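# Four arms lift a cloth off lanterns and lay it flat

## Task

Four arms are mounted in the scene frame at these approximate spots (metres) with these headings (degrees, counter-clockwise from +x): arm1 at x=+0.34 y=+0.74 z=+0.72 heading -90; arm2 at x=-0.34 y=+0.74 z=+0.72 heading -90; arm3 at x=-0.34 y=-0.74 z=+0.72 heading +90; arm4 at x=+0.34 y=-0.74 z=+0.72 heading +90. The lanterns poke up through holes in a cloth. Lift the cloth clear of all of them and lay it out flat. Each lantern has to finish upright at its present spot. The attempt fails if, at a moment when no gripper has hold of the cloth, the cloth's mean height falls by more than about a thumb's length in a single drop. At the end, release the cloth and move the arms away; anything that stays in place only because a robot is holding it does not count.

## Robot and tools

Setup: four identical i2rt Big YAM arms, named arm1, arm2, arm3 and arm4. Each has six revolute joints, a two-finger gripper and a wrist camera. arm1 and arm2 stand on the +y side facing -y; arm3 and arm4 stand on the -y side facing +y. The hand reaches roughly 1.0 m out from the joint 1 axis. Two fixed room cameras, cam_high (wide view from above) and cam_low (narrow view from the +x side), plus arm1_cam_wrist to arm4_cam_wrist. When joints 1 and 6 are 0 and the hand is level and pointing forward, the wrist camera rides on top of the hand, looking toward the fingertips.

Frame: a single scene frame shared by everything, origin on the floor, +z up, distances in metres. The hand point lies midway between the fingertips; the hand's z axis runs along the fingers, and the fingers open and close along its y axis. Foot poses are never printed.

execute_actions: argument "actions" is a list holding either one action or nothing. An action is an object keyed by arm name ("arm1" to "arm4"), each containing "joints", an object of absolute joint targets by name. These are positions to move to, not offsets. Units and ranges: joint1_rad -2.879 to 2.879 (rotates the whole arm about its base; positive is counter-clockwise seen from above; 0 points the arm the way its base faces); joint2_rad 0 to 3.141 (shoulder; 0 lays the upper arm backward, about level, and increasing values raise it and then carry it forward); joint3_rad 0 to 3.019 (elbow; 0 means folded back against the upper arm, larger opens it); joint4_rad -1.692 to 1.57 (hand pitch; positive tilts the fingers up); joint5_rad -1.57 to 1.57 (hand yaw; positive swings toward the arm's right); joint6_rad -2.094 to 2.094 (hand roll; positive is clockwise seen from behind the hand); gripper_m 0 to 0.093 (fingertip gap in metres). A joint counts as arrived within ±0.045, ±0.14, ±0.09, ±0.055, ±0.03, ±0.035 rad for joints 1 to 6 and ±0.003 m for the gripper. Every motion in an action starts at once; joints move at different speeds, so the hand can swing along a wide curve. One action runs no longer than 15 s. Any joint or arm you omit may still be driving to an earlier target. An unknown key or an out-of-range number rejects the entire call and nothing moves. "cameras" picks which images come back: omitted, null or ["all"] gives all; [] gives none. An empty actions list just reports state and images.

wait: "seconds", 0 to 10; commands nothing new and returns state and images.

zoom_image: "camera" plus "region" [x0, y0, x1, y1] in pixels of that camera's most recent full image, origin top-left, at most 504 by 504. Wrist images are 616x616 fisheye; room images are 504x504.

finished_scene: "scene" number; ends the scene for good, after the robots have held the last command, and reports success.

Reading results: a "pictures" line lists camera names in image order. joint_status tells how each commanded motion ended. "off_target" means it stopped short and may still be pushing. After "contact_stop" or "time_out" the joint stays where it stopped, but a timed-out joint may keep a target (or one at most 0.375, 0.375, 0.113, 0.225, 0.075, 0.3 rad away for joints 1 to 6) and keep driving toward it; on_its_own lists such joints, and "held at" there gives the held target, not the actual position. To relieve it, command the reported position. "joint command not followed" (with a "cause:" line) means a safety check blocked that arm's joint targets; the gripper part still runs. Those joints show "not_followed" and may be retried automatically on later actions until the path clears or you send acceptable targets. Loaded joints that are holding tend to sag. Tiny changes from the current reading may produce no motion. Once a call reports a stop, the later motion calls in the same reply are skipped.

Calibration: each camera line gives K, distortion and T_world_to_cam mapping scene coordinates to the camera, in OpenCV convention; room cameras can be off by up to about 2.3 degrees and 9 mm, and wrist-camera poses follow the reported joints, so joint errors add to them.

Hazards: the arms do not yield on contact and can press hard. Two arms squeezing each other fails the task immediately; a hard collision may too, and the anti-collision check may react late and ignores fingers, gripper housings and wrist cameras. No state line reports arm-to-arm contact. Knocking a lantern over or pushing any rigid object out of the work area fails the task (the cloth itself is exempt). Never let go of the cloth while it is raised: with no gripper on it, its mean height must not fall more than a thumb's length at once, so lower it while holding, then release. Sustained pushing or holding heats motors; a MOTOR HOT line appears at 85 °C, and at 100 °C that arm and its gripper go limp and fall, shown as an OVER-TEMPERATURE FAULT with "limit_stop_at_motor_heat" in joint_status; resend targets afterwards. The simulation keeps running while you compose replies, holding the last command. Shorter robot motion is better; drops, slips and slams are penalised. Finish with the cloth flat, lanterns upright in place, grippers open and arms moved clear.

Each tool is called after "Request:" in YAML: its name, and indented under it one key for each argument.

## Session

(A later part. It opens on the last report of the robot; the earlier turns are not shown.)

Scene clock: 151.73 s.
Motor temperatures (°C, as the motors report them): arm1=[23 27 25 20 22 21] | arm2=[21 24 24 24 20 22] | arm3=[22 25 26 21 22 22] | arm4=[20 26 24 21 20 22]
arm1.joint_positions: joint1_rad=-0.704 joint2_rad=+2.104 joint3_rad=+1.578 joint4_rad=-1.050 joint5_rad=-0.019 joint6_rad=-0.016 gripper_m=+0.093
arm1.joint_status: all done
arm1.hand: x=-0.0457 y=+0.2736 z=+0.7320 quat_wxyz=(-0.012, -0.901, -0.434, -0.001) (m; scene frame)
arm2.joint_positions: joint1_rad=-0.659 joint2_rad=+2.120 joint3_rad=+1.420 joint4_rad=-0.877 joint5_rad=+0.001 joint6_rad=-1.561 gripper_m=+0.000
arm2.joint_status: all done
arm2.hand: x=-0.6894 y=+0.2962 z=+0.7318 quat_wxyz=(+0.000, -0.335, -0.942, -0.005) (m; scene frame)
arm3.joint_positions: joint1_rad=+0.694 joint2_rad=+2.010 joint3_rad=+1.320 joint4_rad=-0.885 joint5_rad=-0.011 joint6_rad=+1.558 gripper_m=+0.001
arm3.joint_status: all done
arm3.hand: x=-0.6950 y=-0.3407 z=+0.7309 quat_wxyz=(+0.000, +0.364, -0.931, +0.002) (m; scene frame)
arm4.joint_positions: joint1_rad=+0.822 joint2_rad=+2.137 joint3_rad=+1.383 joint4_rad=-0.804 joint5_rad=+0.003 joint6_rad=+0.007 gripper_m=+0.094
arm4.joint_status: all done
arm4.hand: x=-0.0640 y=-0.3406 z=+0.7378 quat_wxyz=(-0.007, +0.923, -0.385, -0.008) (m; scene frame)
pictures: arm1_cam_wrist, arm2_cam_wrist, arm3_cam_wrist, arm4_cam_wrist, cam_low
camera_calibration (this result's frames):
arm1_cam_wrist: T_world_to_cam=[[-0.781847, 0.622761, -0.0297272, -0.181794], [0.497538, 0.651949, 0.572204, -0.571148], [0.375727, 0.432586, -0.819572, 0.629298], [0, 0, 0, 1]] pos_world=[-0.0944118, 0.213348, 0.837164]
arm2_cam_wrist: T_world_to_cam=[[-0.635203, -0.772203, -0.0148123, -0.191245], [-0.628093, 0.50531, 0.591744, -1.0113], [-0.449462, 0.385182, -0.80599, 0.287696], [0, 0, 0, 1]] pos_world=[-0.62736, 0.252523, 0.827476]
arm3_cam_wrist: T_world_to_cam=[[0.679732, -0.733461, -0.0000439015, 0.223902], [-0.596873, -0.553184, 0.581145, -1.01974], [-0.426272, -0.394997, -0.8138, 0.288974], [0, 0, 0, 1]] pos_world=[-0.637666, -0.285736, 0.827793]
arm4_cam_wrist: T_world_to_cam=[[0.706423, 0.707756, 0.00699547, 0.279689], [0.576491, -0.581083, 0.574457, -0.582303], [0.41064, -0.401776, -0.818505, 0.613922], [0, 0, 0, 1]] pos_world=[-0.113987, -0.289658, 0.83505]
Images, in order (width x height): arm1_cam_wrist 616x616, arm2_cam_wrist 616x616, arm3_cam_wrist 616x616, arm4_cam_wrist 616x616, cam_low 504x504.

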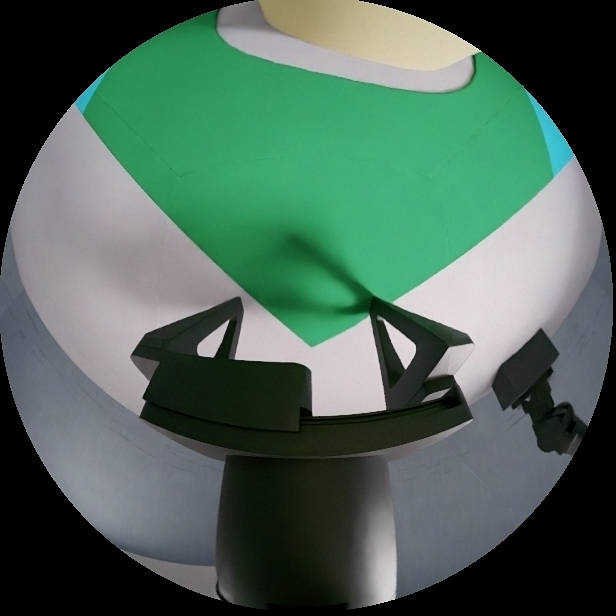

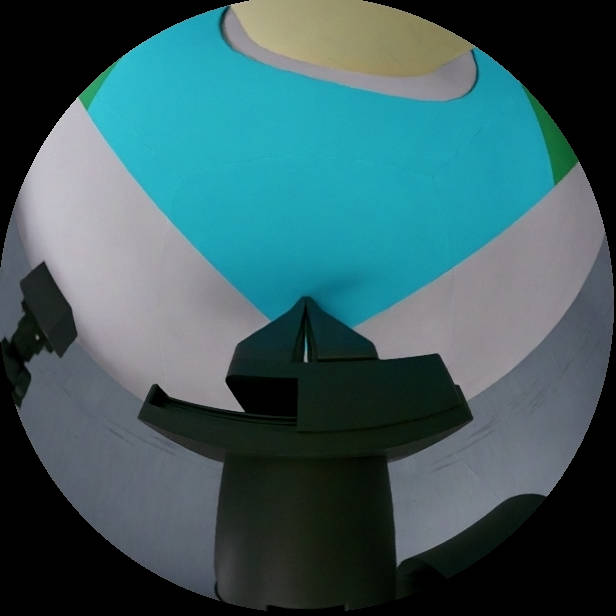

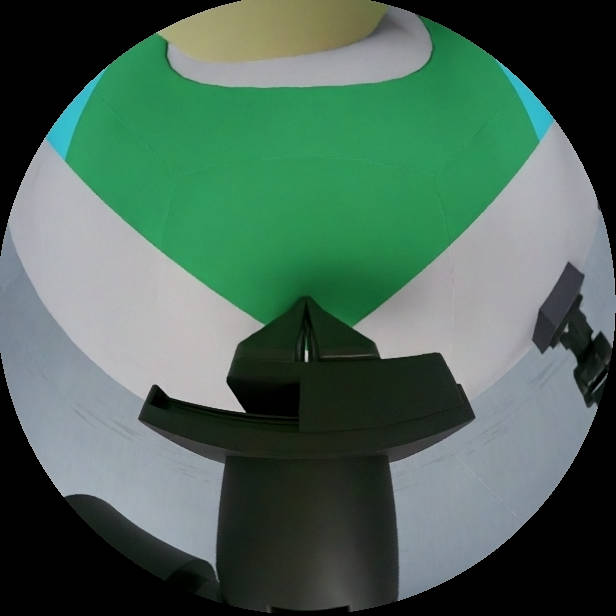

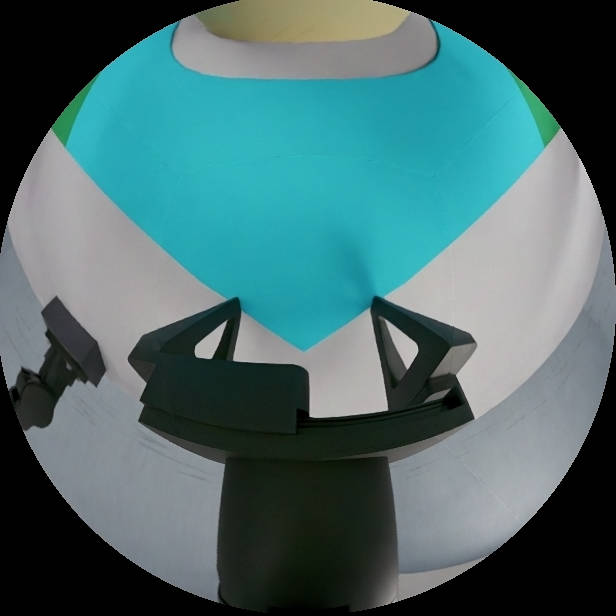

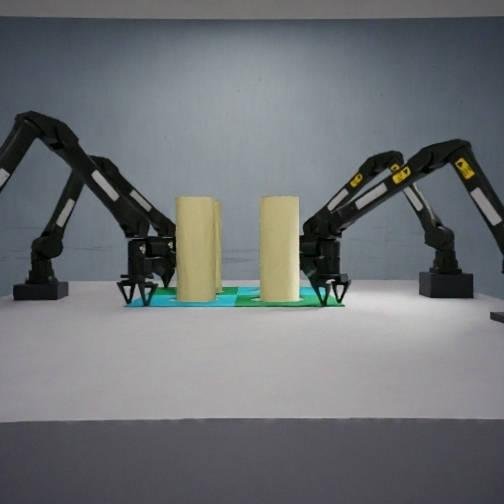

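Request:
execute_actions:
  actions:
    - {"arm1": {"joints": {"gripper_m": 0.0, "joint2_rad": 2.11}}, "arm4": {"joints": {"gripper_m": 0.0, "joint2_rad": 2.15}}}
  cameras: []

Request:
execute_actions:
  actions:
    - {"arm1": {"joints": {"joint2_rad": 2.03, "joint4_rad": -1.12}}, "arm2": {"joints": {"joint2_rad": 2.045, "joint4_rad": -0.95}}, "arm3": {"joints": {"joint2_rad": 1.93, "joint4_rad": -0.96}}, "arm4": {"joints": {"joint2_rad": 2.06, "joint4_rad": -0.88}}}
  cameras: ["arm1_cam_wrist", "arm2_cam_wrist", "arm3_cam_wrist", "arm4_cam_wrist", "cam_low"]

Scene clock: 155.73 s.
Motor temperatures (°C, as the motors report them): arm1=[23 27 25 20 22 21] | arm2=[21 24 24 24 20 22] | arm3=[22 25 25 21 22 22] | arm4=[20 26 24 21 20 22]
arm1.joint_positions: joint1_rad=-0.708 joint2_rad=+2.104 joint3_rad=+1.578 joint4_rad=-1.050 joint5_rad=-0.014 joint6_rad=-0.016 gripper_m=+0.001
arm1.joint_status: all done
arm1.hand: x=-0.0481 y=+0.2756 z=+0.7320 quat_wxyz=(-0.010, -0.902, -0.432, +0.000) (m; scene frame)
arm2.joint_positions: joint1_rad=-0.659 joint2_rad=+2.120 joint3_rad=+1.420 joint4_rad=-0.877 joint5_rad=+0.001 joint6_rad=-1.561 gripper_m=+0.000
arm2.joint_status: not commanded
arm2.hand: x=-0.6894 y=+0.2962 z=+0.7318 quat_wxyz=(+0.000, -0.335, -0.942, -0.005) (m; scene frame)
arm3.joint_positions: joint1_rad=+0.694 joint2_rad=+2.010 joint3_rad=+1.320 joint4_rad=-0.885 joint5_rad=-0.011 joint6_rad=+1.558 gripper_m=+0.001
arm3.joint_status: not commanded
arm3.hand: x=-0.6950 y=-0.3407 z=+0.7309 quat_wxyz=(+0.000, +0.364, -0.931, +0.002) (m; scene frame)
arm4.joint_positions: joint1_rad=+0.822 joint2_rad=+2.135 joint3_rad=+1.383 joint4_rad=-0.804 joint5_rad=+0.003 joint6_rad=+0.007 gripper_m=+0.001
arm4.joint_status: all done
arm4.hand: x=-0.0644 y=-0.3404 z=+0.7388 quat_wxyz=(-0.007, +0.923, -0.385, -0.009) (m; scene frame)
pictures: none
No camera images: the call's "cameras" was empty. Leave "cameras" out to get every camera's image.

Scene clock: 156.67 s.
Motor temperatures (°C, as the motors report them): arm1=[23 27 25 20 22 21] | arm2=[21 24 24 24 20 22] | arm3=[22 25 25 21 22 22] | arm4=[20 26 24 21 20 22]
arm1.joint_positions: joint1_rad=-0.708 joint2_rad=+2.040 joint3_rad=+1.578 joint4_rad=-1.111 joint5_rad=-0.014 joint6_rad=-0.016 gripper_m=+0.001
arm1.joint_status: all done
arm1.hand: x=-0.0436 y=+0.2814 z=+0.7687 quat_wxyz=(-0.011, -0.902, -0.432, +0.001) (m; scene frame)
arm2.joint_positions: joint1_rad=-0.659 joint2_rad=+2.047 joint3_rad=+1.420 joint4_rad=-0.936 joint5_rad=+0.001 joint6_rad=-1.561 gripper_m=+0.000
arm2.joint_status: all done
arm2.hand: x=-0.6886 y=+0.2971 z=+0.7714 quat_wxyz=(+0.002, -0.335, -0.942, +0.001) (m; scene frame)
arm3.joint_positions: joint1_rad=+0.694 joint2_rad=+1.950 joint3_rad=+1.317 joint4_rad=-0.945 joint5_rad=-0.011 joint6_rad=+1.558 gripper_m=+0.001
arm3.joint_status: all done
arm3.hand: x=-0.6909 y=-0.3457 z=+0.7610 quat_wxyz=(-0.001, +0.364, -0.931, +0.003) (m; scene frame)
arm4.joint_positions: joint1_rad=+0.822 joint2_rad=+2.047 joint3_rad=+1.376 joint4_rad=-0.872 joint5_rad=+0.003 joint6_rad=+0.007 gripper_m=+0.001
arm4.joint_status: all done
arm4.hand: x=-0.0625 y=-0.3425 z=+0.7841 quat_wxyz=(-0.009, +0.923, -0.385, -0.015) (m; scene frame)
pictures: arm1_cam_wrist, arm2_cam_wrist, arm3_cam_wrist, arm4_cam_wrist, cam_low
camera_calibration (this result's frames):
arm1_cam_wrist: T_world_to_cam=[[-0.779578, 0.625815, -0.0247784, -0.188436], [0.503184, 0.649392, 0.570172, -0.595759], [0.372913, 0.432025, -0.821152, 0.656441], [0, 0, 0, 1]] pos_world=[-0.0919195, 0.221208, 0.874054]
arm2_cam_wrist: T_world_to_cam=[[-0.635257, -0.772299, -0.00184428, -0.199557], [-0.62332, 0.511301, 0.591644, -1.03309], [-0.455983, 0.376995, -0.806197, 0.317698], [0, 0, 0, 1]] pos_world=[-0.62585, 0.254331, 0.86698]
arm3_cam_wrist: T_world_to_cam=[[0.679708, -0.733478, 0.00262593, 0.215372], [-0.597926, -0.552012, 0.581177, -1.03799], [-0.424831, -0.396601, -0.813773, 0.313709], [0, 0, 0, 1]] pos_world=[-0.633756, -0.290593, 0.857976]
arm4_cam_wrist: T_world_to_cam=[[0.706456, 0.707726, 0.00660029, 0.279874], [0.582667, -0.586865, 0.562218, -0.602938], [0.40177, -0.393336, -0.826963, 0.659436], [0, 0, 0, 1]] pos_world=[-0.111348, -0.292537, 0.882464]
Images, in order (width x height): arm1_cam_wrist 616x616, arm2_cam_wrist 616x616, arm3_cam_wrist 616x616, arm4_cam_wrist 616x616, cam_low 504x504.

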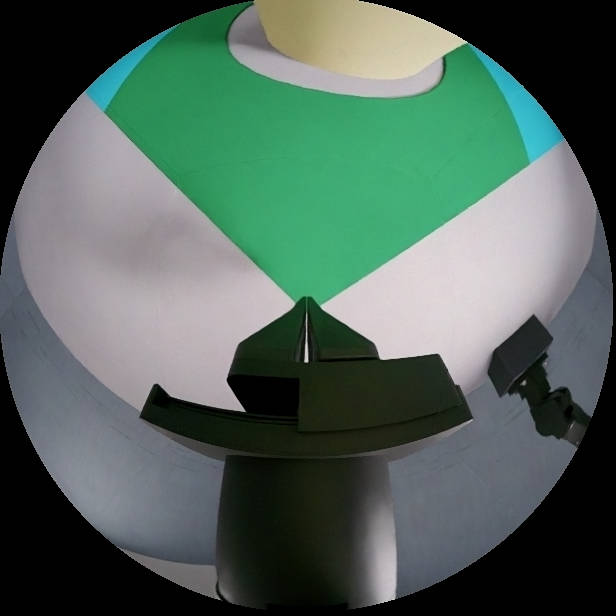

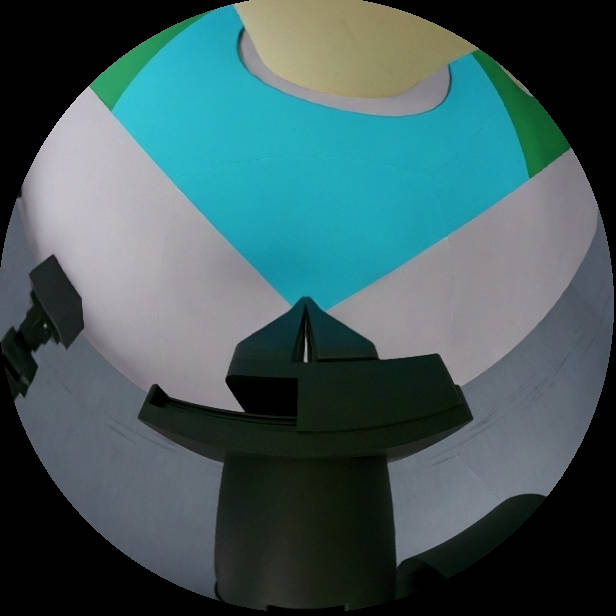

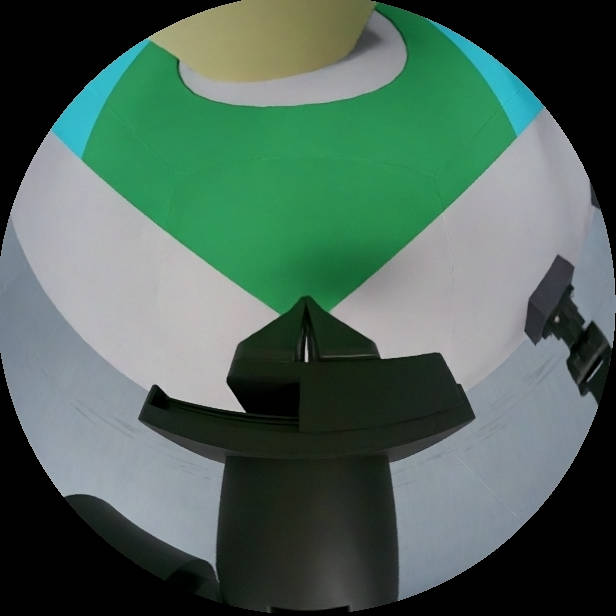

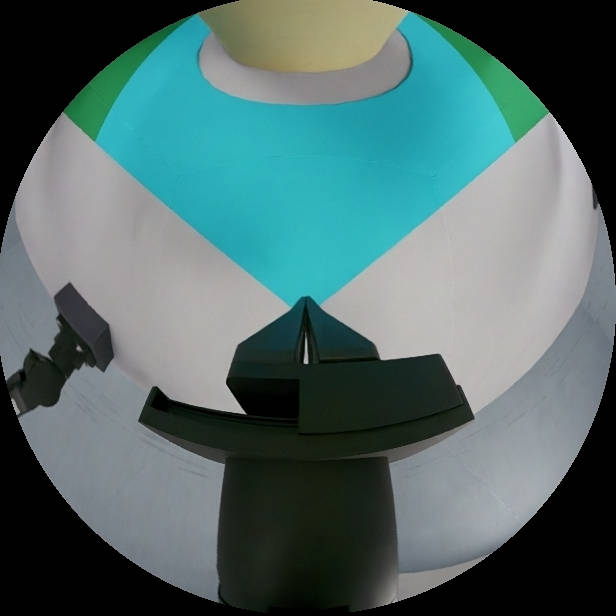

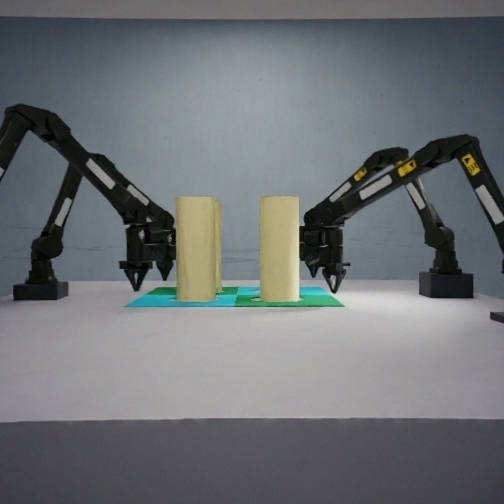

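Request:
zoom_image:
  camera: "cam_low"
  region: [100, 250, 360, 320]

Region (100, 250, 360, 320) of cam_low's 504x504 image, scaled by 1.938, with more detail than that image has; it fills the top 136 rows of this view, and the rest is white.

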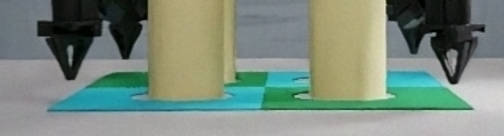

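Request:
execute_actions:
  actions:
    - {"arm1": {"joints": {"gripper_m": 0.06, "joint3_rad": 1.50, "joint4_rad": -1.03}}, "arm2": {"joints": {"gripper_m": 0.06, "joint1_rad": -0.63}}, "arm3": {"joints": {"gripper_m": 0.05, "joint1_rad": 0.74, "joint2_rad": 1.73, "joint3_rad": 0.82, "joint4_rad": -0.022}}, "arm4": {"joints": {"gripper_m": 0.07, "joint3_rad": 1.30, "joint4_rad": -0.80}}}
  cameras: []

Request:
execute_actions:
  actions:
    - {"arm1": {"joints": {"joint3_rad": 1.45, "joint4_rad": -0.985}}, "arm2": {"joints": {"joint2_rad": 2.15, "joint4_rad": -0.86}}, "arm4": {"joints": {"joint2_rad": 2.11, "joint4_rad": -0.765}}}
  cameras: ["arm1_cam_wrist", "arm2_cam_wrist", "arm3_cam_wrist", "arm4_cam_wrist", "cam_low"]

Scene clock: 183.93 s.
Motor temperatures (°C, as the motors report them): arm1=[23 27 26 20 22 21] | arm2=[21 25 24 24 20 22] | arm3=[22 26 26 21 22 22] | arm4=[20 26 24 21 20 22]
arm1.joint_positions: joint1_rad=-0.708 joint2_rad=+2.038 joint3_rad=+1.495 joint4_rad=-1.041 joint5_rad=-0.014 joint6_rad=-0.016 gripper_m=+0.060
arm1.joint_status: all done
arm1.hand: x=-0.0320 y=+0.2951 z=+0.7416 quat_wxyz=(-0.008, -0.902, -0.432, -0.004) (m; scene frame)
arm2.joint_positions: joint1_rad=-0.633 joint2_rad=+2.047 joint3_rad=+1.420 joint4_rad=-0.936 joint5_rad=+0.001 joint6_rad=-1.561 gripper_m=+0.060
arm2.joint_status: all done
arm2.hand: x=-0.6767 y=+0.2878 z=+0.7714 quat_wxyz=(+0.002, -0.322, -0.947, +0.001) (m; scene frame)
arm3.joint_positions: joint1_rad=+0.745 joint2_rad=+1.728 joint3_rad=+0.815 joint4_rad=-0.045 joint5_rad=-0.011 joint6_rad=+1.559 gripper_m=+0.050
arm3.joint_status: all done
arm3.hand: x=-0.7049 y=-0.3702 z=+0.7656 quat_wxyz=(+0.114, +0.372, -0.878, -0.280) (m; scene frame)
arm4.joint_positions: joint1_rad=+0.822 joint2_rad=+2.050 joint3_rad=+1.298 joint4_rad=-0.809 joint5_rad=+0.003 joint6_rad=+0.007 gripper_m=+0.070
arm4.joint_status: all done
arm4.hand: x=-0.0457 y=-0.3591 z=+0.7598 quat_wxyz=(-0.006, +0.923, -0.385, -0.007) (m; scene frame)
pictures: none
No camera images: the call's "cameras" was empty. Leave "cameras" out to get every camera's image.

Scene clock: 184.87 s.
Motor temperatures (°C, as the motors report them): arm1=[23 27 25 20 22 21] | arm2=[21 25 24 24 20 22] | arm3=[22 26 26 21 22 22] | arm4=[20 26 24 21 20 22]
arm1.joint_positions: joint1_rad=-0.708 joint2_rad=+2.037 joint3_rad=+1.454 joint4_rad=-0.995 joint5_rad=-0.014 joint6_rad=-0.016 gripper_m=+0.060
arm1.joint_status: all done
arm1.hand: x=-0.0275 y=+0.3003 z=+0.7292 quat_wxyz=(-0.010, -0.902, -0.432, -0.001) (m; scene frame)
arm2.joint_positions: joint1_rad=-0.633 joint2_rad=+2.124 joint3_rad=+1.424 joint4_rad=-0.871 joint5_rad=+0.002 joint6_rad=-1.561 gripper_m=+0.060
arm2.joint_status: all done
arm2.hand: x=-0.6790 y=+0.2851 z=+0.7304 quat_wxyz=(+0.001, -0.322, -0.947, -0.002) (m; scene frame)
arm3.joint_positions: joint1_rad=+0.745 joint2_rad=+1.728 joint3_rad=+0.815 joint4_rad=-0.045 joint5_rad=-0.011 joint6_rad=+1.559 gripper_m=+0.050
arm3.joint_status: not commanded
arm3.hand: x=-0.7049 y=-0.3702 z=+0.7656 quat_wxyz=(+0.114, +0.372, -0.878, -0.280) (m; scene frame)
arm4.joint_positions: joint1_rad=+0.822 joint2_rad=+2.096 joint3_rad=+1.298 joint4_rad=-0.771 joint5_rad=+0.003 joint6_rad=+0.008 gripper_m=+0.070
arm4.joint_status: all done
arm4.hand: x=-0.0452 y=-0.3595 z=+0.7356 quat_wxyz=(-0.004, +0.923, -0.385, -0.003) (m; scene frame)
pictures: arm1_cam_wrist, arm2_cam_wrist, arm3_cam_wrist, arm4_cam_wrist, cam_low
camera_calibration (this result's frames):
arm1_cam_wrist: T_world_to_cam=[[-0.779513, 0.625878, -0.0252353, -0.188437], [0.501328, 0.647529, 0.573914, -0.59584], [0.375541, 0.434722, -0.818527, 0.607237], [0, 0, 0, 1]] pos_world=[-0.0762201, 0.239783, 0.834245]
arm2_cam_wrist: T_world_to_cam=[[-0.614395, -0.788942, -0.00949796, -0.17826], [-0.639161, 0.490622, 0.592253, -1.00197], [-0.462593, 0.369948, -0.805696, 0.290737], [0, 0, 0, 1]] pos_world=[-0.615447, 0.243393, 0.825971]
arm3_cam_wrist: T_world_to_cam=[[0.590383, -0.563129, -0.578216, 0.65168], [-0.328219, -0.821987, 0.465414, -0.883706], [-0.737374, -0.084991, -0.670116, 0.0868023], [0, 0, 0, 1]] pos_world=[-0.610783, -0.352037, 0.846269]
arm4_cam_wrist: T_world_to_cam=[[0.706658, 0.707524, 0.0066217, 0.279941], [0.5714, -0.576171, 0.584405, -0.608678], [0.417296, -0.409191, -0.811435, 0.589234], [0, 0, 0, 1]] pos_world=[-0.095909, -0.307658, 0.831986]
Images, in order (width x height): arm1_cam_wrist 616x616, arm2_cam_wrist 616x616, arm3_cam_wrist 616x616, arm4_cam_wrist 616x616, cam_low 504x504.

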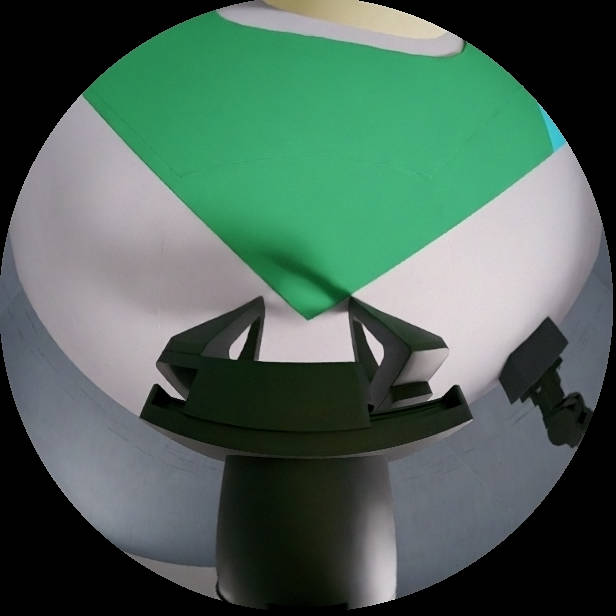

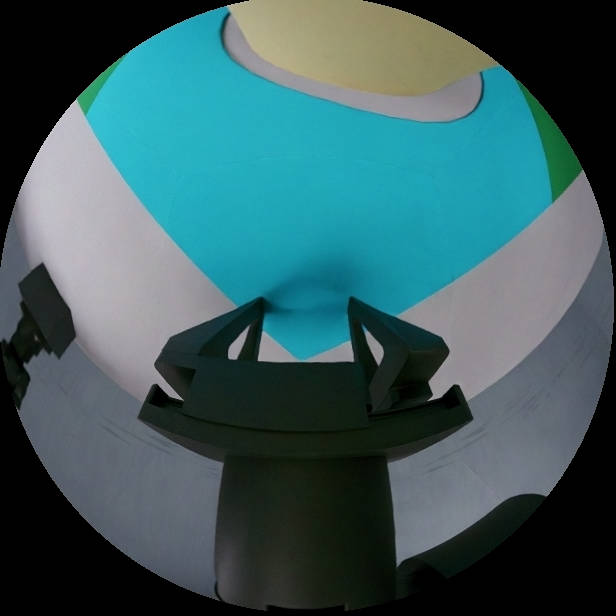

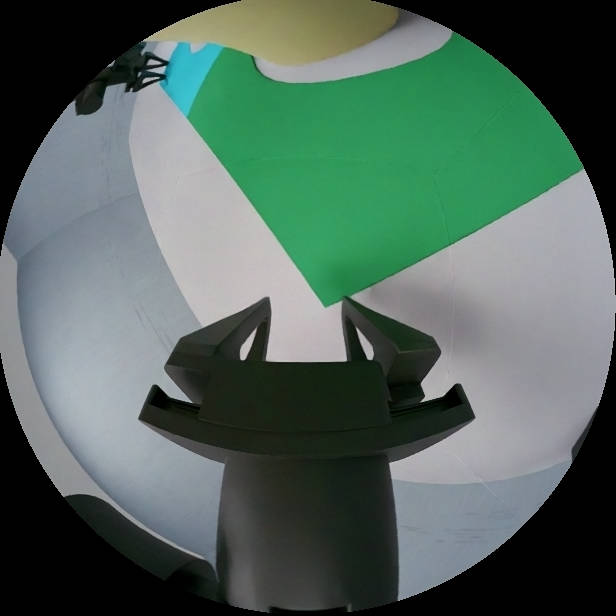

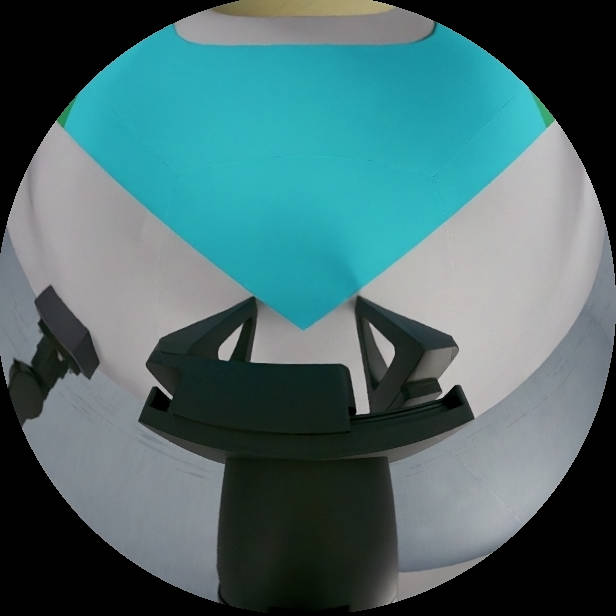

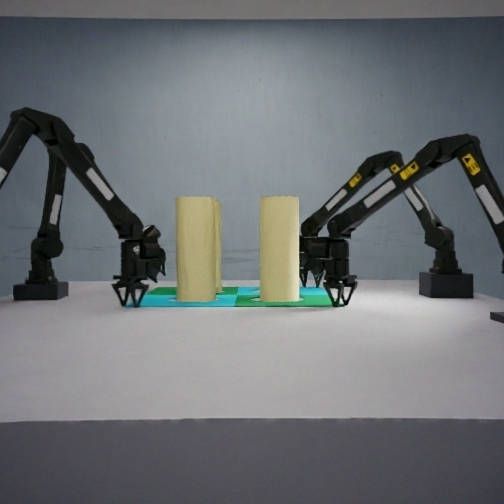

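Request:
execute_actions:
  actions:
    - {"arm1": {"joints": {"gripper_m": 0.0}}, "arm2": {"joints": {"gripper_m": 0.0}}, "arm3": {"joints": {"joint2_rad": 1.77}}, "arm4": {"joints": {"gripper_m": 0.0}}}
  cameras: ["arm1_cam_wrist", "arm2_cam_wrist", "arm3_cam_wrist", "arm4_cam_wrist", "cam_low"]

Scene clock: 188.73 s.
Motor temperatures (°C, as the motors report them): arm1=[23 27 25 20 22 21] | arm2=[21 25 24 24 20 22] | arm3=[22 26 25 21 22 22] | arm4=[20 26 24 21 20 22]
arm1.joint_positions: joint1_rad=-0.708 joint2_rad=+2.037 joint3_rad=+1.454 joint4_rad=-0.994 joint5_rad=-0.014 joint6_rad=-0.016 gripper_m=+0.002
arm1.joint_status: all done
arm1.hand: x=-0.0278 y=+0.3000 z=+0.7292 quat_wxyz=(-0.010, -0.902, -0.432, +0.000) (m; scene frame)
arm2.joint_positions: joint1_rad=-0.633 joint2_rad=+2.124 joint3_rad=+1.424 joint4_rad=-0.868 joint5_rad=+0.002 joint6_rad=-1.561 gripper_m=+0.000
arm2.joint_status: all done
arm2.hand: x=-0.6794 y=+0.2845 z=+0.7304 quat_wxyz=(+0.001, -0.322, -0.947, -0.001) (m; scene frame)
arm3.joint_positions: joint1_rad=+0.745 joint2_rad=+1.763 joint3_rad=+0.815 joint4_rad=-0.043 joint5_rad=-0.011 joint6_rad=+1.559 gripper_m=+0.050
arm3.joint_status: all done
arm3.hand: x=-0.7014 y=-0.3735 z=+0.7483 quat_wxyz=(+0.108, +0.374, -0.882, -0.265) (m; scene frame)
arm4.joint_positions: joint1_rad=+0.822 joint2_rad=+2.096 joint3_rad=+1.298 joint4_rad=-0.771 joint5_rad=+0.003 joint6_rad=+0.008 gripper_m=+0.002
arm4.joint_status: all done
arm4.hand: x=-0.0452 y=-0.3595 z=+0.7356 quat_wxyz=(-0.004, +0.923, -0.385, -0.003) (m; scene frame)
pictures: arm1_cam_wrist, arm2_cam_wrist, arm3_cam_wrist, arm4_cam_wrist, cam_low
camera_calibration (this result's frames):
arm1_cam_wrist: T_world_to_cam=[[-0.779533, 0.625854, -0.0252101, -0.188455], [0.501891, 0.648198, 0.572664, -0.594808], [0.374745, 0.433758, -0.819402, 0.60836], [0, 0, 0, 1]] pos_world=[-0.0763578, 0.239618, 0.834366]
arm2_cam_wrist: T_world_to_cam=[[-0.614406, -0.788963, -0.00644663, -0.18124], [-0.638075, 0.492063, 0.592228, -1.00161], [-0.464074, 0.367982, -0.805744, 0.290336], [0, 0, 0, 1]] pos_world=[-0.615723, 0.243027, 0.825952]
arm3_cam_wrist: T_world_to_cam=[[0.603387, -0.576632, -0.550836, 0.621356], [-0.339549, -0.810779, 0.476805, -0.889505], [-0.721547, -0.100662, -0.685009, 0.0939722], [0, 0, 0, 1]] pos_world=[-0.609144, -0.35344, 0.830757]
arm4_cam_wrist: T_world_to_cam=[[0.706658, 0.707524, 0.0066217, 0.279941], [0.5714, -0.576171, 0.584405, -0.608678], [0.417296, -0.409191, -0.811435, 0.589234], [0, 0, 0, 1]] pos_world=[-0.095909, -0.307658, 0.831986]
Images, in order (width x height): arm1_cam_wrist 616x616, arm2_cam_wrist 616x616, arm3_cam_wrist 616x616, arm4_cam_wrist 616x616, cam_low 504x504.

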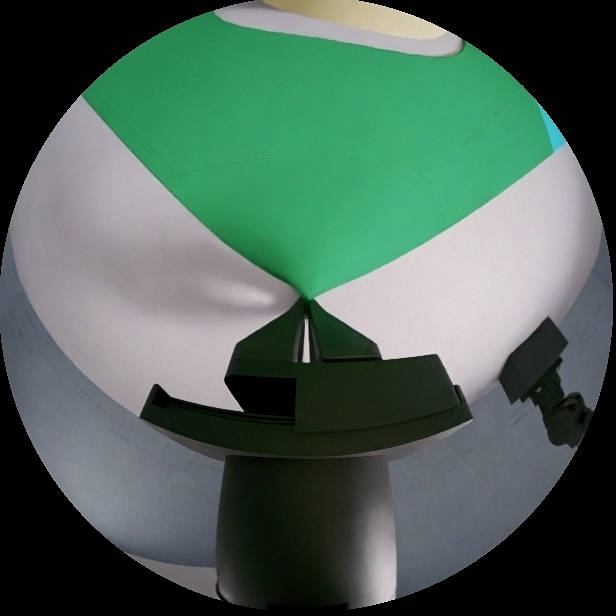

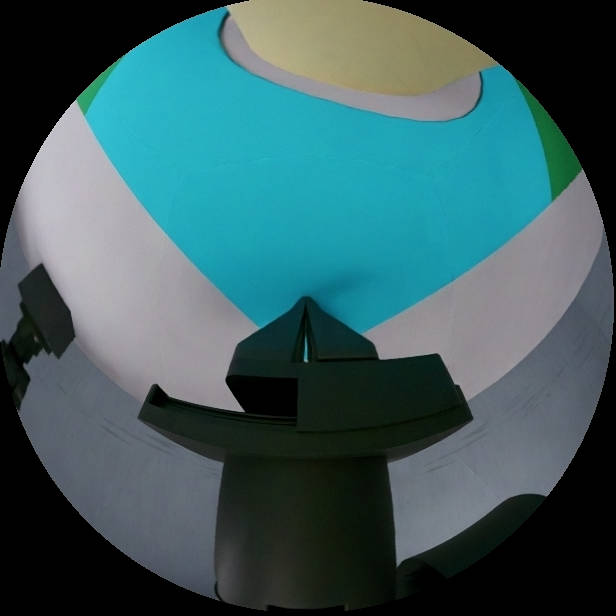

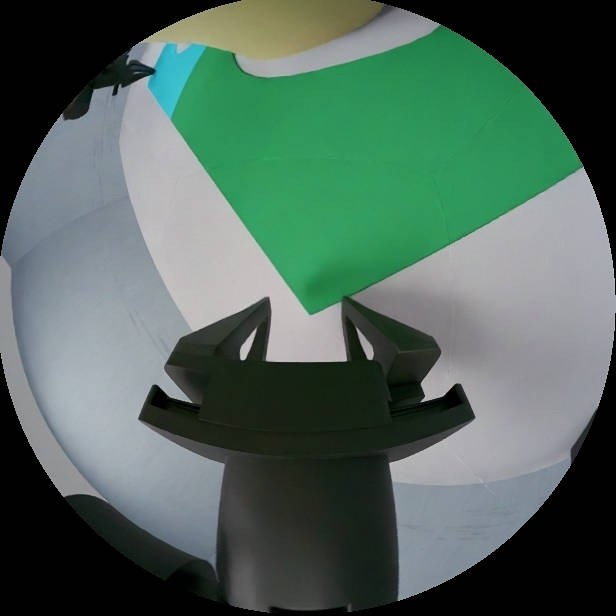

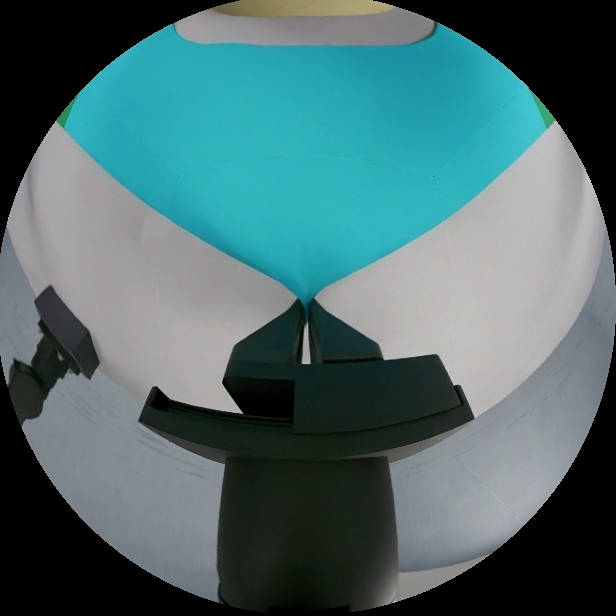

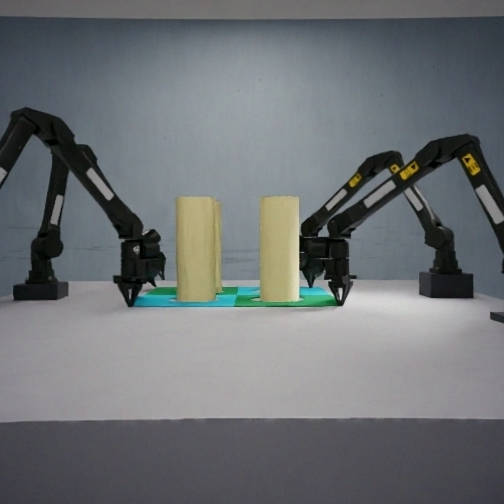

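Request:
execute_actions:
  actions:
    - {"arm2": {"joints": {"gripper_m": 0.085, "joint1_rad": -0.70, "joint2_rad": 2.06}}, "arm3": {"joints": {"gripper_m": 0.085, "joint1_rad": 0.75, "joint3_rad": 1.32, "joint4_rad": -0.89}}}
  cameras: []

Request:
execute_actions:
  actions:
    - {"arm2": {"joints": {"joint2_rad": 2.14}}, "arm3": {"joints": {"joint2_rad": 2.025}}}
  cameras: ["arm2_cam_wrist", "arm3_cam_wrist"]

Scene clock: 199.60 s.
Motor temperatures (°C, as the motors report them): arm1=[23 27 25 20 22 21] | arm2=[21 25 24 24 20 22] | arm3=[22 25 26 21 22 22] | arm4=[20 26 24 21 20 22]
arm1.joint_positions: joint1_rad=-0.708 joint2_rad=+2.037 joint3_rad=+1.454 joint4_rad=-0.994 joint5_rad=-0.014 joint6_rad=-0.016 gripper_m=+0.002
arm1.joint_status: not commanded
arm1.hand: x=-0.0278 y=+0.3000 z=+0.7292 quat_wxyz=(-0.010, -0.902, -0.432, +0.000) (m; scene frame)
arm2.joint_positions: joint1_rad=-0.708 joint2_rad=+2.068 joint3_rad=+1.420 joint4_rad=-0.868 joint5_rad=+0.002 joint6_rad=-1.561 gripper_m=+0.085
arm2.joint_status: all done
arm2.hand: x=-0.7189 y=+0.3048 z=+0.7609 quat_wxyz=(+0.011, -0.357, -0.934, +0.024) (m; scene frame)
arm3.joint_positions: joint1_rad=+0.745 joint2_rad=+1.770 joint3_rad=+1.279 joint4_rad=-0.876 joint5_rad=-0.011 joint6_rad=+1.559 gripper_m=+0.085
arm3.joint_status: all done
arm3.hand: x=-0.7244 y=-0.3519 z=+0.8427 quat_wxyz=(+0.039, +0.386, -0.917, -0.094) (m; scene frame)
arm4.joint_positions: joint1_rad=+0.822 joint2_rad=+2.096 joint3_rad=+1.298 joint4_rad=-0.771 joint5_rad=+0.003 joint6_rad=+0.008 gripper_m=+0.002
arm4.joint_status: not commanded
arm4.hand: x=-0.0452 y=-0.3595 z=+0.7356 quat_wxyz=(-0.004, +0.923, -0.385, -0.003) (m; scene frame)
pictures: none
No camera images: the call's "cameras" was empty. Leave "cameras" out to get every camera's image.

Scene clock: 200.80 s.
Motor temperatures (°C, as the motors report them): arm1=[23 27 25 20 22 21] | arm2=[21 25 24 24 20 22] | arm3=[22 25 26 21 22 22] | arm4=[20 26 24 21 20 22]
arm1.joint_positions: joint1_rad=-0.708 joint2_rad=+2.037 joint3_rad=+1.454 joint4_rad=-0.994 joint5_rad=-0.014 joint6_rad=-0.016 gripper_m=+0.002
arm1.joint_status: not commanded
arm1.hand: x=-0.0278 y=+0.3000 z=+0.7292 quat_wxyz=(-0.010, -0.902, -0.432, +0.000) (m; scene frame)
arm2.joint_positions: joint1_rad=-0.708 joint2_rad=+2.126 joint3_rad=+1.420 joint4_rad=-0.866 joint5_rad=+0.002 joint6_rad=-1.562 gripper_m=+0.085
arm2.joint_status: all done
arm2.hand: x=-0.7117 y=+0.3131 z=+0.7284 quat_wxyz=(+0.001, -0.357, -0.934, -0.003) (m; scene frame)
arm3.joint_positions: joint1_rad=+0.746 joint2_rad=+2.008 joint3_rad=+1.309 joint4_rad=-0.881 joint5_rad=-0.012 joint6_rad=+1.562 gripper_m=+0.085
arm3.joint_status: all done
arm3.hand: x=-0.7124 y=-0.3628 z=+0.7282 quat_wxyz=(-0.001, +0.386, -0.922, +0.005) (m; scene frame)
arm4.joint_positions: joint1_rad=+0.822 joint2_rad=+2.096 joint3_rad=+1.298 joint4_rad=-0.771 joint5_rad=+0.003 joint6_rad=+0.008 gripper_m=+0.002
arm4.joint_status: not commanded
arm4.hand: x=-0.0452 y=-0.3595 z=+0.7356 quat_wxyz=(-0.004, +0.923, -0.385, -0.003) (m; scene frame)
pictures: arm2_cam_wrist, arm3_cam_wrist
camera_calibration (this result's frames):
arm2_cam_wrist: T_world_to_cam=[[-0.671329, -0.74109, -0.010147, -0.231335], [-0.600902, 0.536221, 0.592777, -1.02293], [-0.43386, 0.404046, -0.805303, 0.273094], [0, 0, 0, 1]] pos_world=[-0.651497, 0.266732, 0.823944]
arm3_cam_wrist: T_world_to_cam=[[0.714131, -0.699988, 0.00587171, 0.251847], [-0.571936, -0.578614, 0.581459, -1.03249], [-0.403617, -0.418596, -0.813555, 0.278075], [0, 0, 0, 1]] pos_world=[-0.658137, -0.304724, 0.825103]
Images, in order (width x height): arm2_cam_wrist 616x616, arm3_cam_wrist 616x616.

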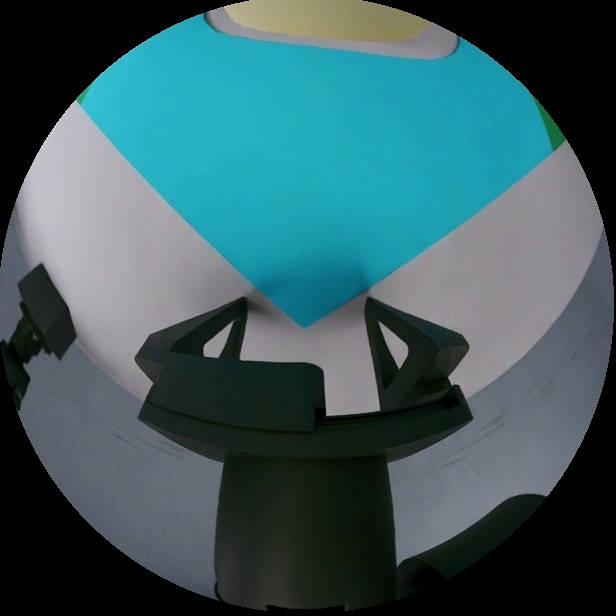

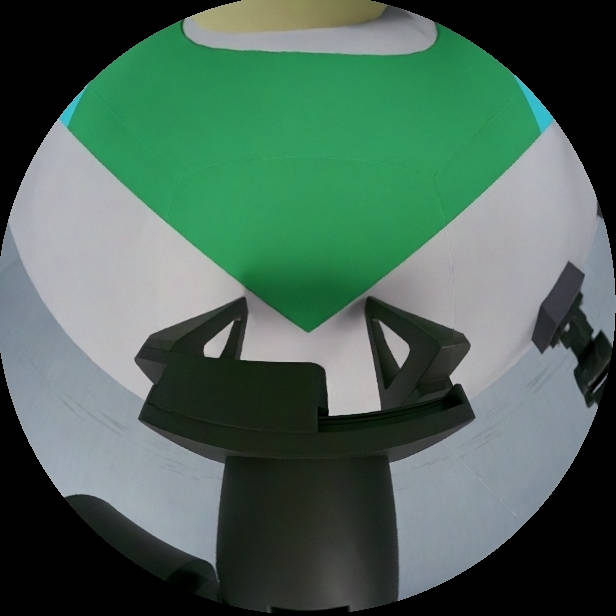

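Request:
execute_actions:
  actions:
    - {"arm2": {"joints": {"gripper_m": 0.0}}, "arm3": {"joints": {"gripper_m": 0.0}}}
  cameras: ["arm2_cam_wrist", "arm3_cam_wrist"]

Scene clock: 202.50 s.
Motor temperatures (°C, as the motors report them): arm1=[23 27 25 20 22 21] | arm2=[21 25 24 24 20 22] | arm3=[22 25 26 21 22 22] | arm4=[20 26 24 21 20 22]
arm1.joint_positions: joint1_rad=-0.708 joint2_rad=+2.037 joint3_rad=+1.454 joint4_rad=-0.994 joint5_rad=-0.014 joint6_rad=-0.016 gripper_m=+0.002
arm1.joint_status: not commanded
arm1.hand: x=-0.0278 y=+0.3000 z=+0.7292 quat_wxyz=(-0.010, -0.902, -0.432, +0.000) (m; scene frame)
arm2.joint_positions: joint1_rad=-0.708 joint2_rad=+2.126 joint3_rad=+1.420 joint4_rad=-0.866 joint5_rad=+0.002 joint6_rad=-1.562 gripper_m=+0.002
arm2.joint_status: all done
arm2.hand: x=-0.7117 y=+0.3131 z=+0.7284 quat_wxyz=(+0.001, -0.357, -0.934, -0.003) (m; scene frame)
arm3.joint_positions: joint1_rad=+0.746 joint2_rad=+2.009 joint3_rad=+1.309 joint4_rad=-0.881 joint5_rad=-0.012 joint6_rad=+1.562 gripper_m=+0.003
arm3.joint_status: all done
arm3.hand: x=-0.7123 y=-0.3629 z=+0.7278 quat_wxyz=(-0.002, +0.386, -0.922, +0.005) (m; scene frame)
arm4.joint_positions: joint1_rad=+0.822 joint2_rad=+2.096 joint3_rad=+1.298 joint4_rad=-0.771 joint5_rad=+0.003 joint6_rad=+0.008 gripper_m=+0.002
arm4.joint_status: not commanded
arm4.hand: x=-0.0452 y=-0.3595 z=+0.7356 quat_wxyz=(-0.004, +0.923, -0.385, -0.003) (m; scene frame)
pictures: arm2_cam_wrist, arm3_cam_wrist
camera_calibration (this result's frames):
arm2_cam_wrist: T_world_to_cam=[[-0.671329, -0.74109, -0.010147, -0.231335], [-0.600902, 0.536221, 0.592777, -1.02293], [-0.43386, 0.404046, -0.805303, 0.273094], [0, 0, 0, 1]] pos_world=[-0.651497, 0.266732, 0.823944]
arm3_cam_wrist: T_world_to_cam=[[0.714121, -0.699991, 0.00663455, 0.251151], [-0.572254, -0.578295, 0.581463, -1.03238], [-0.403182, -0.419032, -0.813545, 0.277903], [0, 0, 0, 1]] pos_world=[-0.65809, -0.304765, 0.82471]
Images, in order (width x height): arm2_cam_wrist 616x616, arm3_cam_wrist 616x616.

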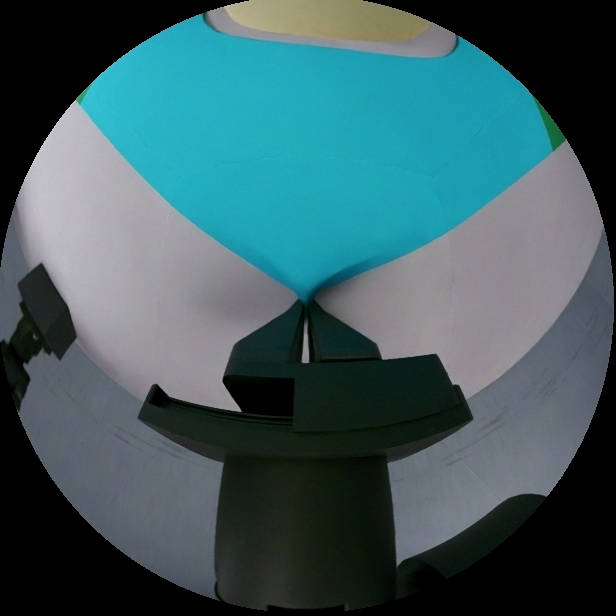

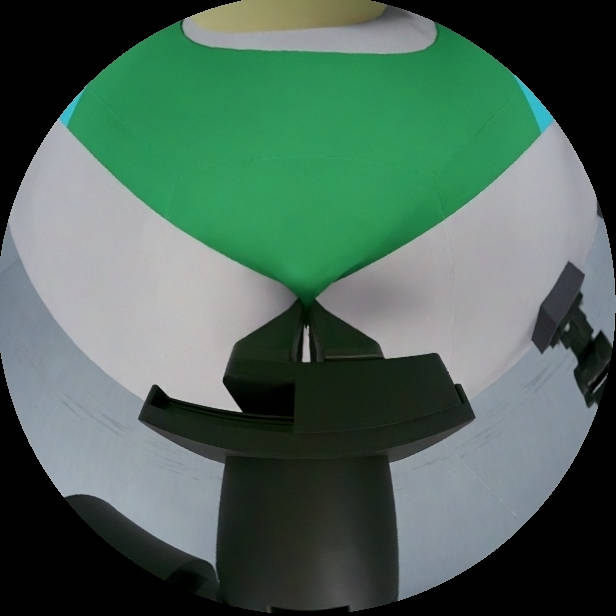

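Request:
execute_actions:
  actions:
    - {"arm1": {"joints": {"joint2_rad": 1.925, "joint3_rad": 1.545, "joint4_rad": -1.16}}, "arm2": {"joints": {"joint2_rad": 2.0, "joint3_rad": 1.485, "joint4_rad": -1.033}}, "arm3": {"joints": {"joint2_rad": 1.87, "joint3_rad": 1.385, "joint4_rad": -1.05}}, "arm4": {"joints": {"joint2_rad": 1.965, "joint3_rad": 1.35, "joint4_rad": -0.946}}}

Scene clock: 217.20 s.
Motor temperatures (°C, as the motors report them): arm1=[23 28 25 20 22 21] | arm2=[21 25 24 24 20 22] | arm3=[22 26 26 21 22 22] | arm4=[20 26 24 21 20 22]
arm1.joint_positions: joint1_rad=-0.708 joint2_rad=+1.921 joint3_rad=+1.513 joint4_rad=-1.145 joint5_rad=-0.015 joint6_rad=-0.016 gripper_m=+0.002
arm1.joint_status: all done
arm1.hand: x=-0.0275 y=+0.3006 z=+0.8128 quat_wxyz=(-0.016, -0.902, -0.432, +0.010) (m; scene frame)
arm2.joint_positions: joint1_rad=-0.698 joint2_rad=+1.993 joint3_rad=+1.447 joint4_rad=-1.018 joint5_rad=-0.001 joint6_rad=-1.562 gripper_m=+0.002
arm2.joint_status: all done
arm2.hand: x=-0.7055 y=+0.3107 z=+0.8097 quat_wxyz=(+0.001, -0.352, -0.936, +0.001) (m; scene frame)
arm3.joint_positions: joint1_rad=+0.745 joint2_rad=+1.873 joint3_rad=+1.350 joint4_rad=-1.036 joint5_rad=-0.007 joint6_rad=+1.562 gripper_m=+0.003
arm3.joint_status: all done
arm3.hand: x=-0.7119 y=-0.3630 z=+0.8103 quat_wxyz=(+0.000, +0.386, -0.923, -0.006) (m; scene frame)
arm4.joint_positions: joint1_rad=+0.822 joint2_rad=+1.950 joint3_rad=+1.333 joint4_rad=-0.933 joint5_rad=+0.003 joint6_rad=+0.008 gripper_m=+0.002
arm4.joint_status: all done
arm4.hand: x=-0.0482 y=-0.3569 z=+0.8217 quat_wxyz=(-0.008, +0.923, -0.385, -0.012) (m; scene frame)
pictures: arm1_cam_wrist, arm2_cam_wrist, arm3_cam_wrist, arm4_cam_wrist, cam_high, cam_low
camera_calibration (this result's frames):
arm1_cam_wrist: T_world_to_cam=[[-0.779847, 0.625432, -0.0259512, -0.185811], [0.510094, 0.658969, 0.552778, -0.63], [0.362826, 0.417845, -0.832924, 0.691962], [0, 0, 0, 1]] pos_world=[-0.074607, 0.242231, 0.919781]
arm2_cam_wrist: T_world_to_cam=[[-0.663956, -0.747769, -0.00219729, -0.227273], [-0.60449, 0.535002, 0.590224, -1.06616], [-0.440175, 0.393211, -0.807237, 0.342713], [0, 0, 0, 1]] pos_world=[-0.644528, 0.265691, 0.905423]
arm3_cam_wrist: T_world_to_cam=[[0.713971, -0.700005, -0.0154329, 0.267992], [-0.565323, -0.589327, 0.577152, -1.07581], [-0.413104, -0.403345, -0.816491, 0.346096], [0, 0, 0, 1]] pos_world=[-0.656542, -0.306809, 0.907623]
arm4_cam_wrist: T_world_to_cam=[[0.706709, 0.707474, 0.00659592, 0.279649], [0.579689, -0.584356, 0.567881, -0.644664], [0.405615, -0.397503, -0.823084, 0.674655], [0, 0, 0, 1]] pos_world=[-0.0975769, -0.306381, 0.919546]
Images, in order (width x height): arm1_cam_wrist 616x616, arm2_cam_wrist 616x616, arm3_cam_wrist 616x616, arm4_cam_wrist 616x616, cam_high 504x504, cam_low 504x504.

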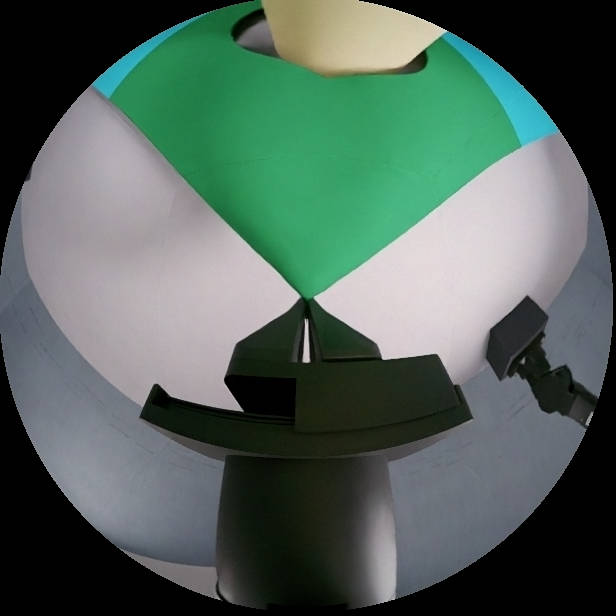

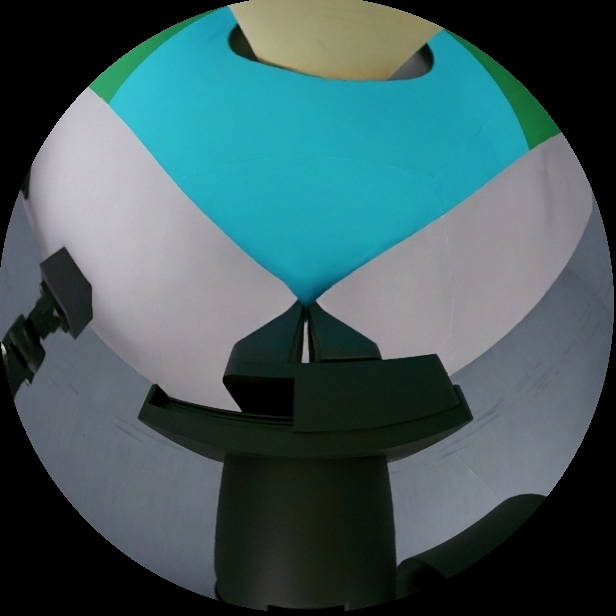

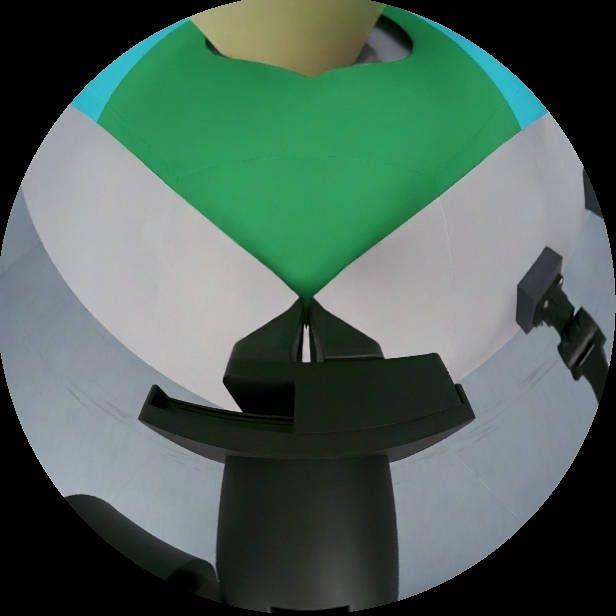

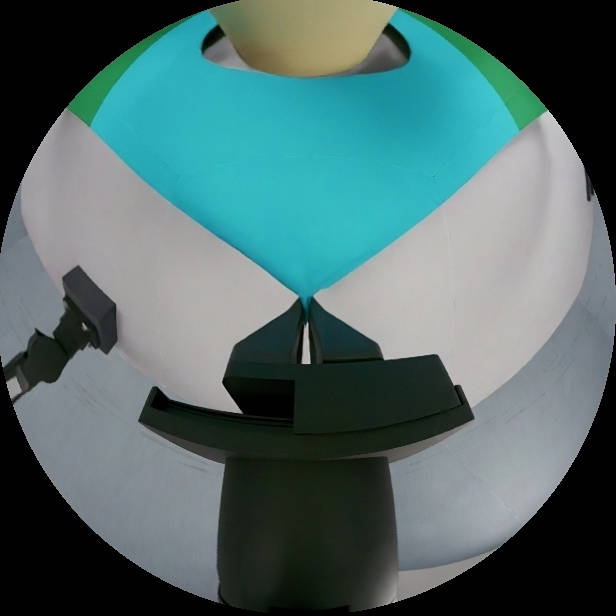

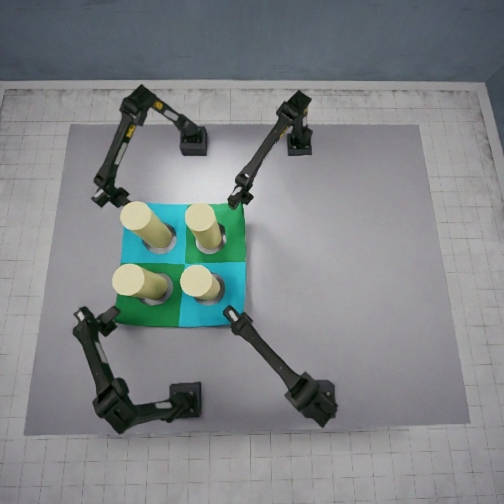

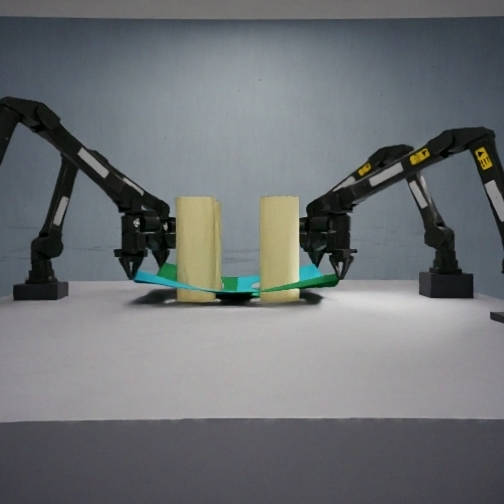

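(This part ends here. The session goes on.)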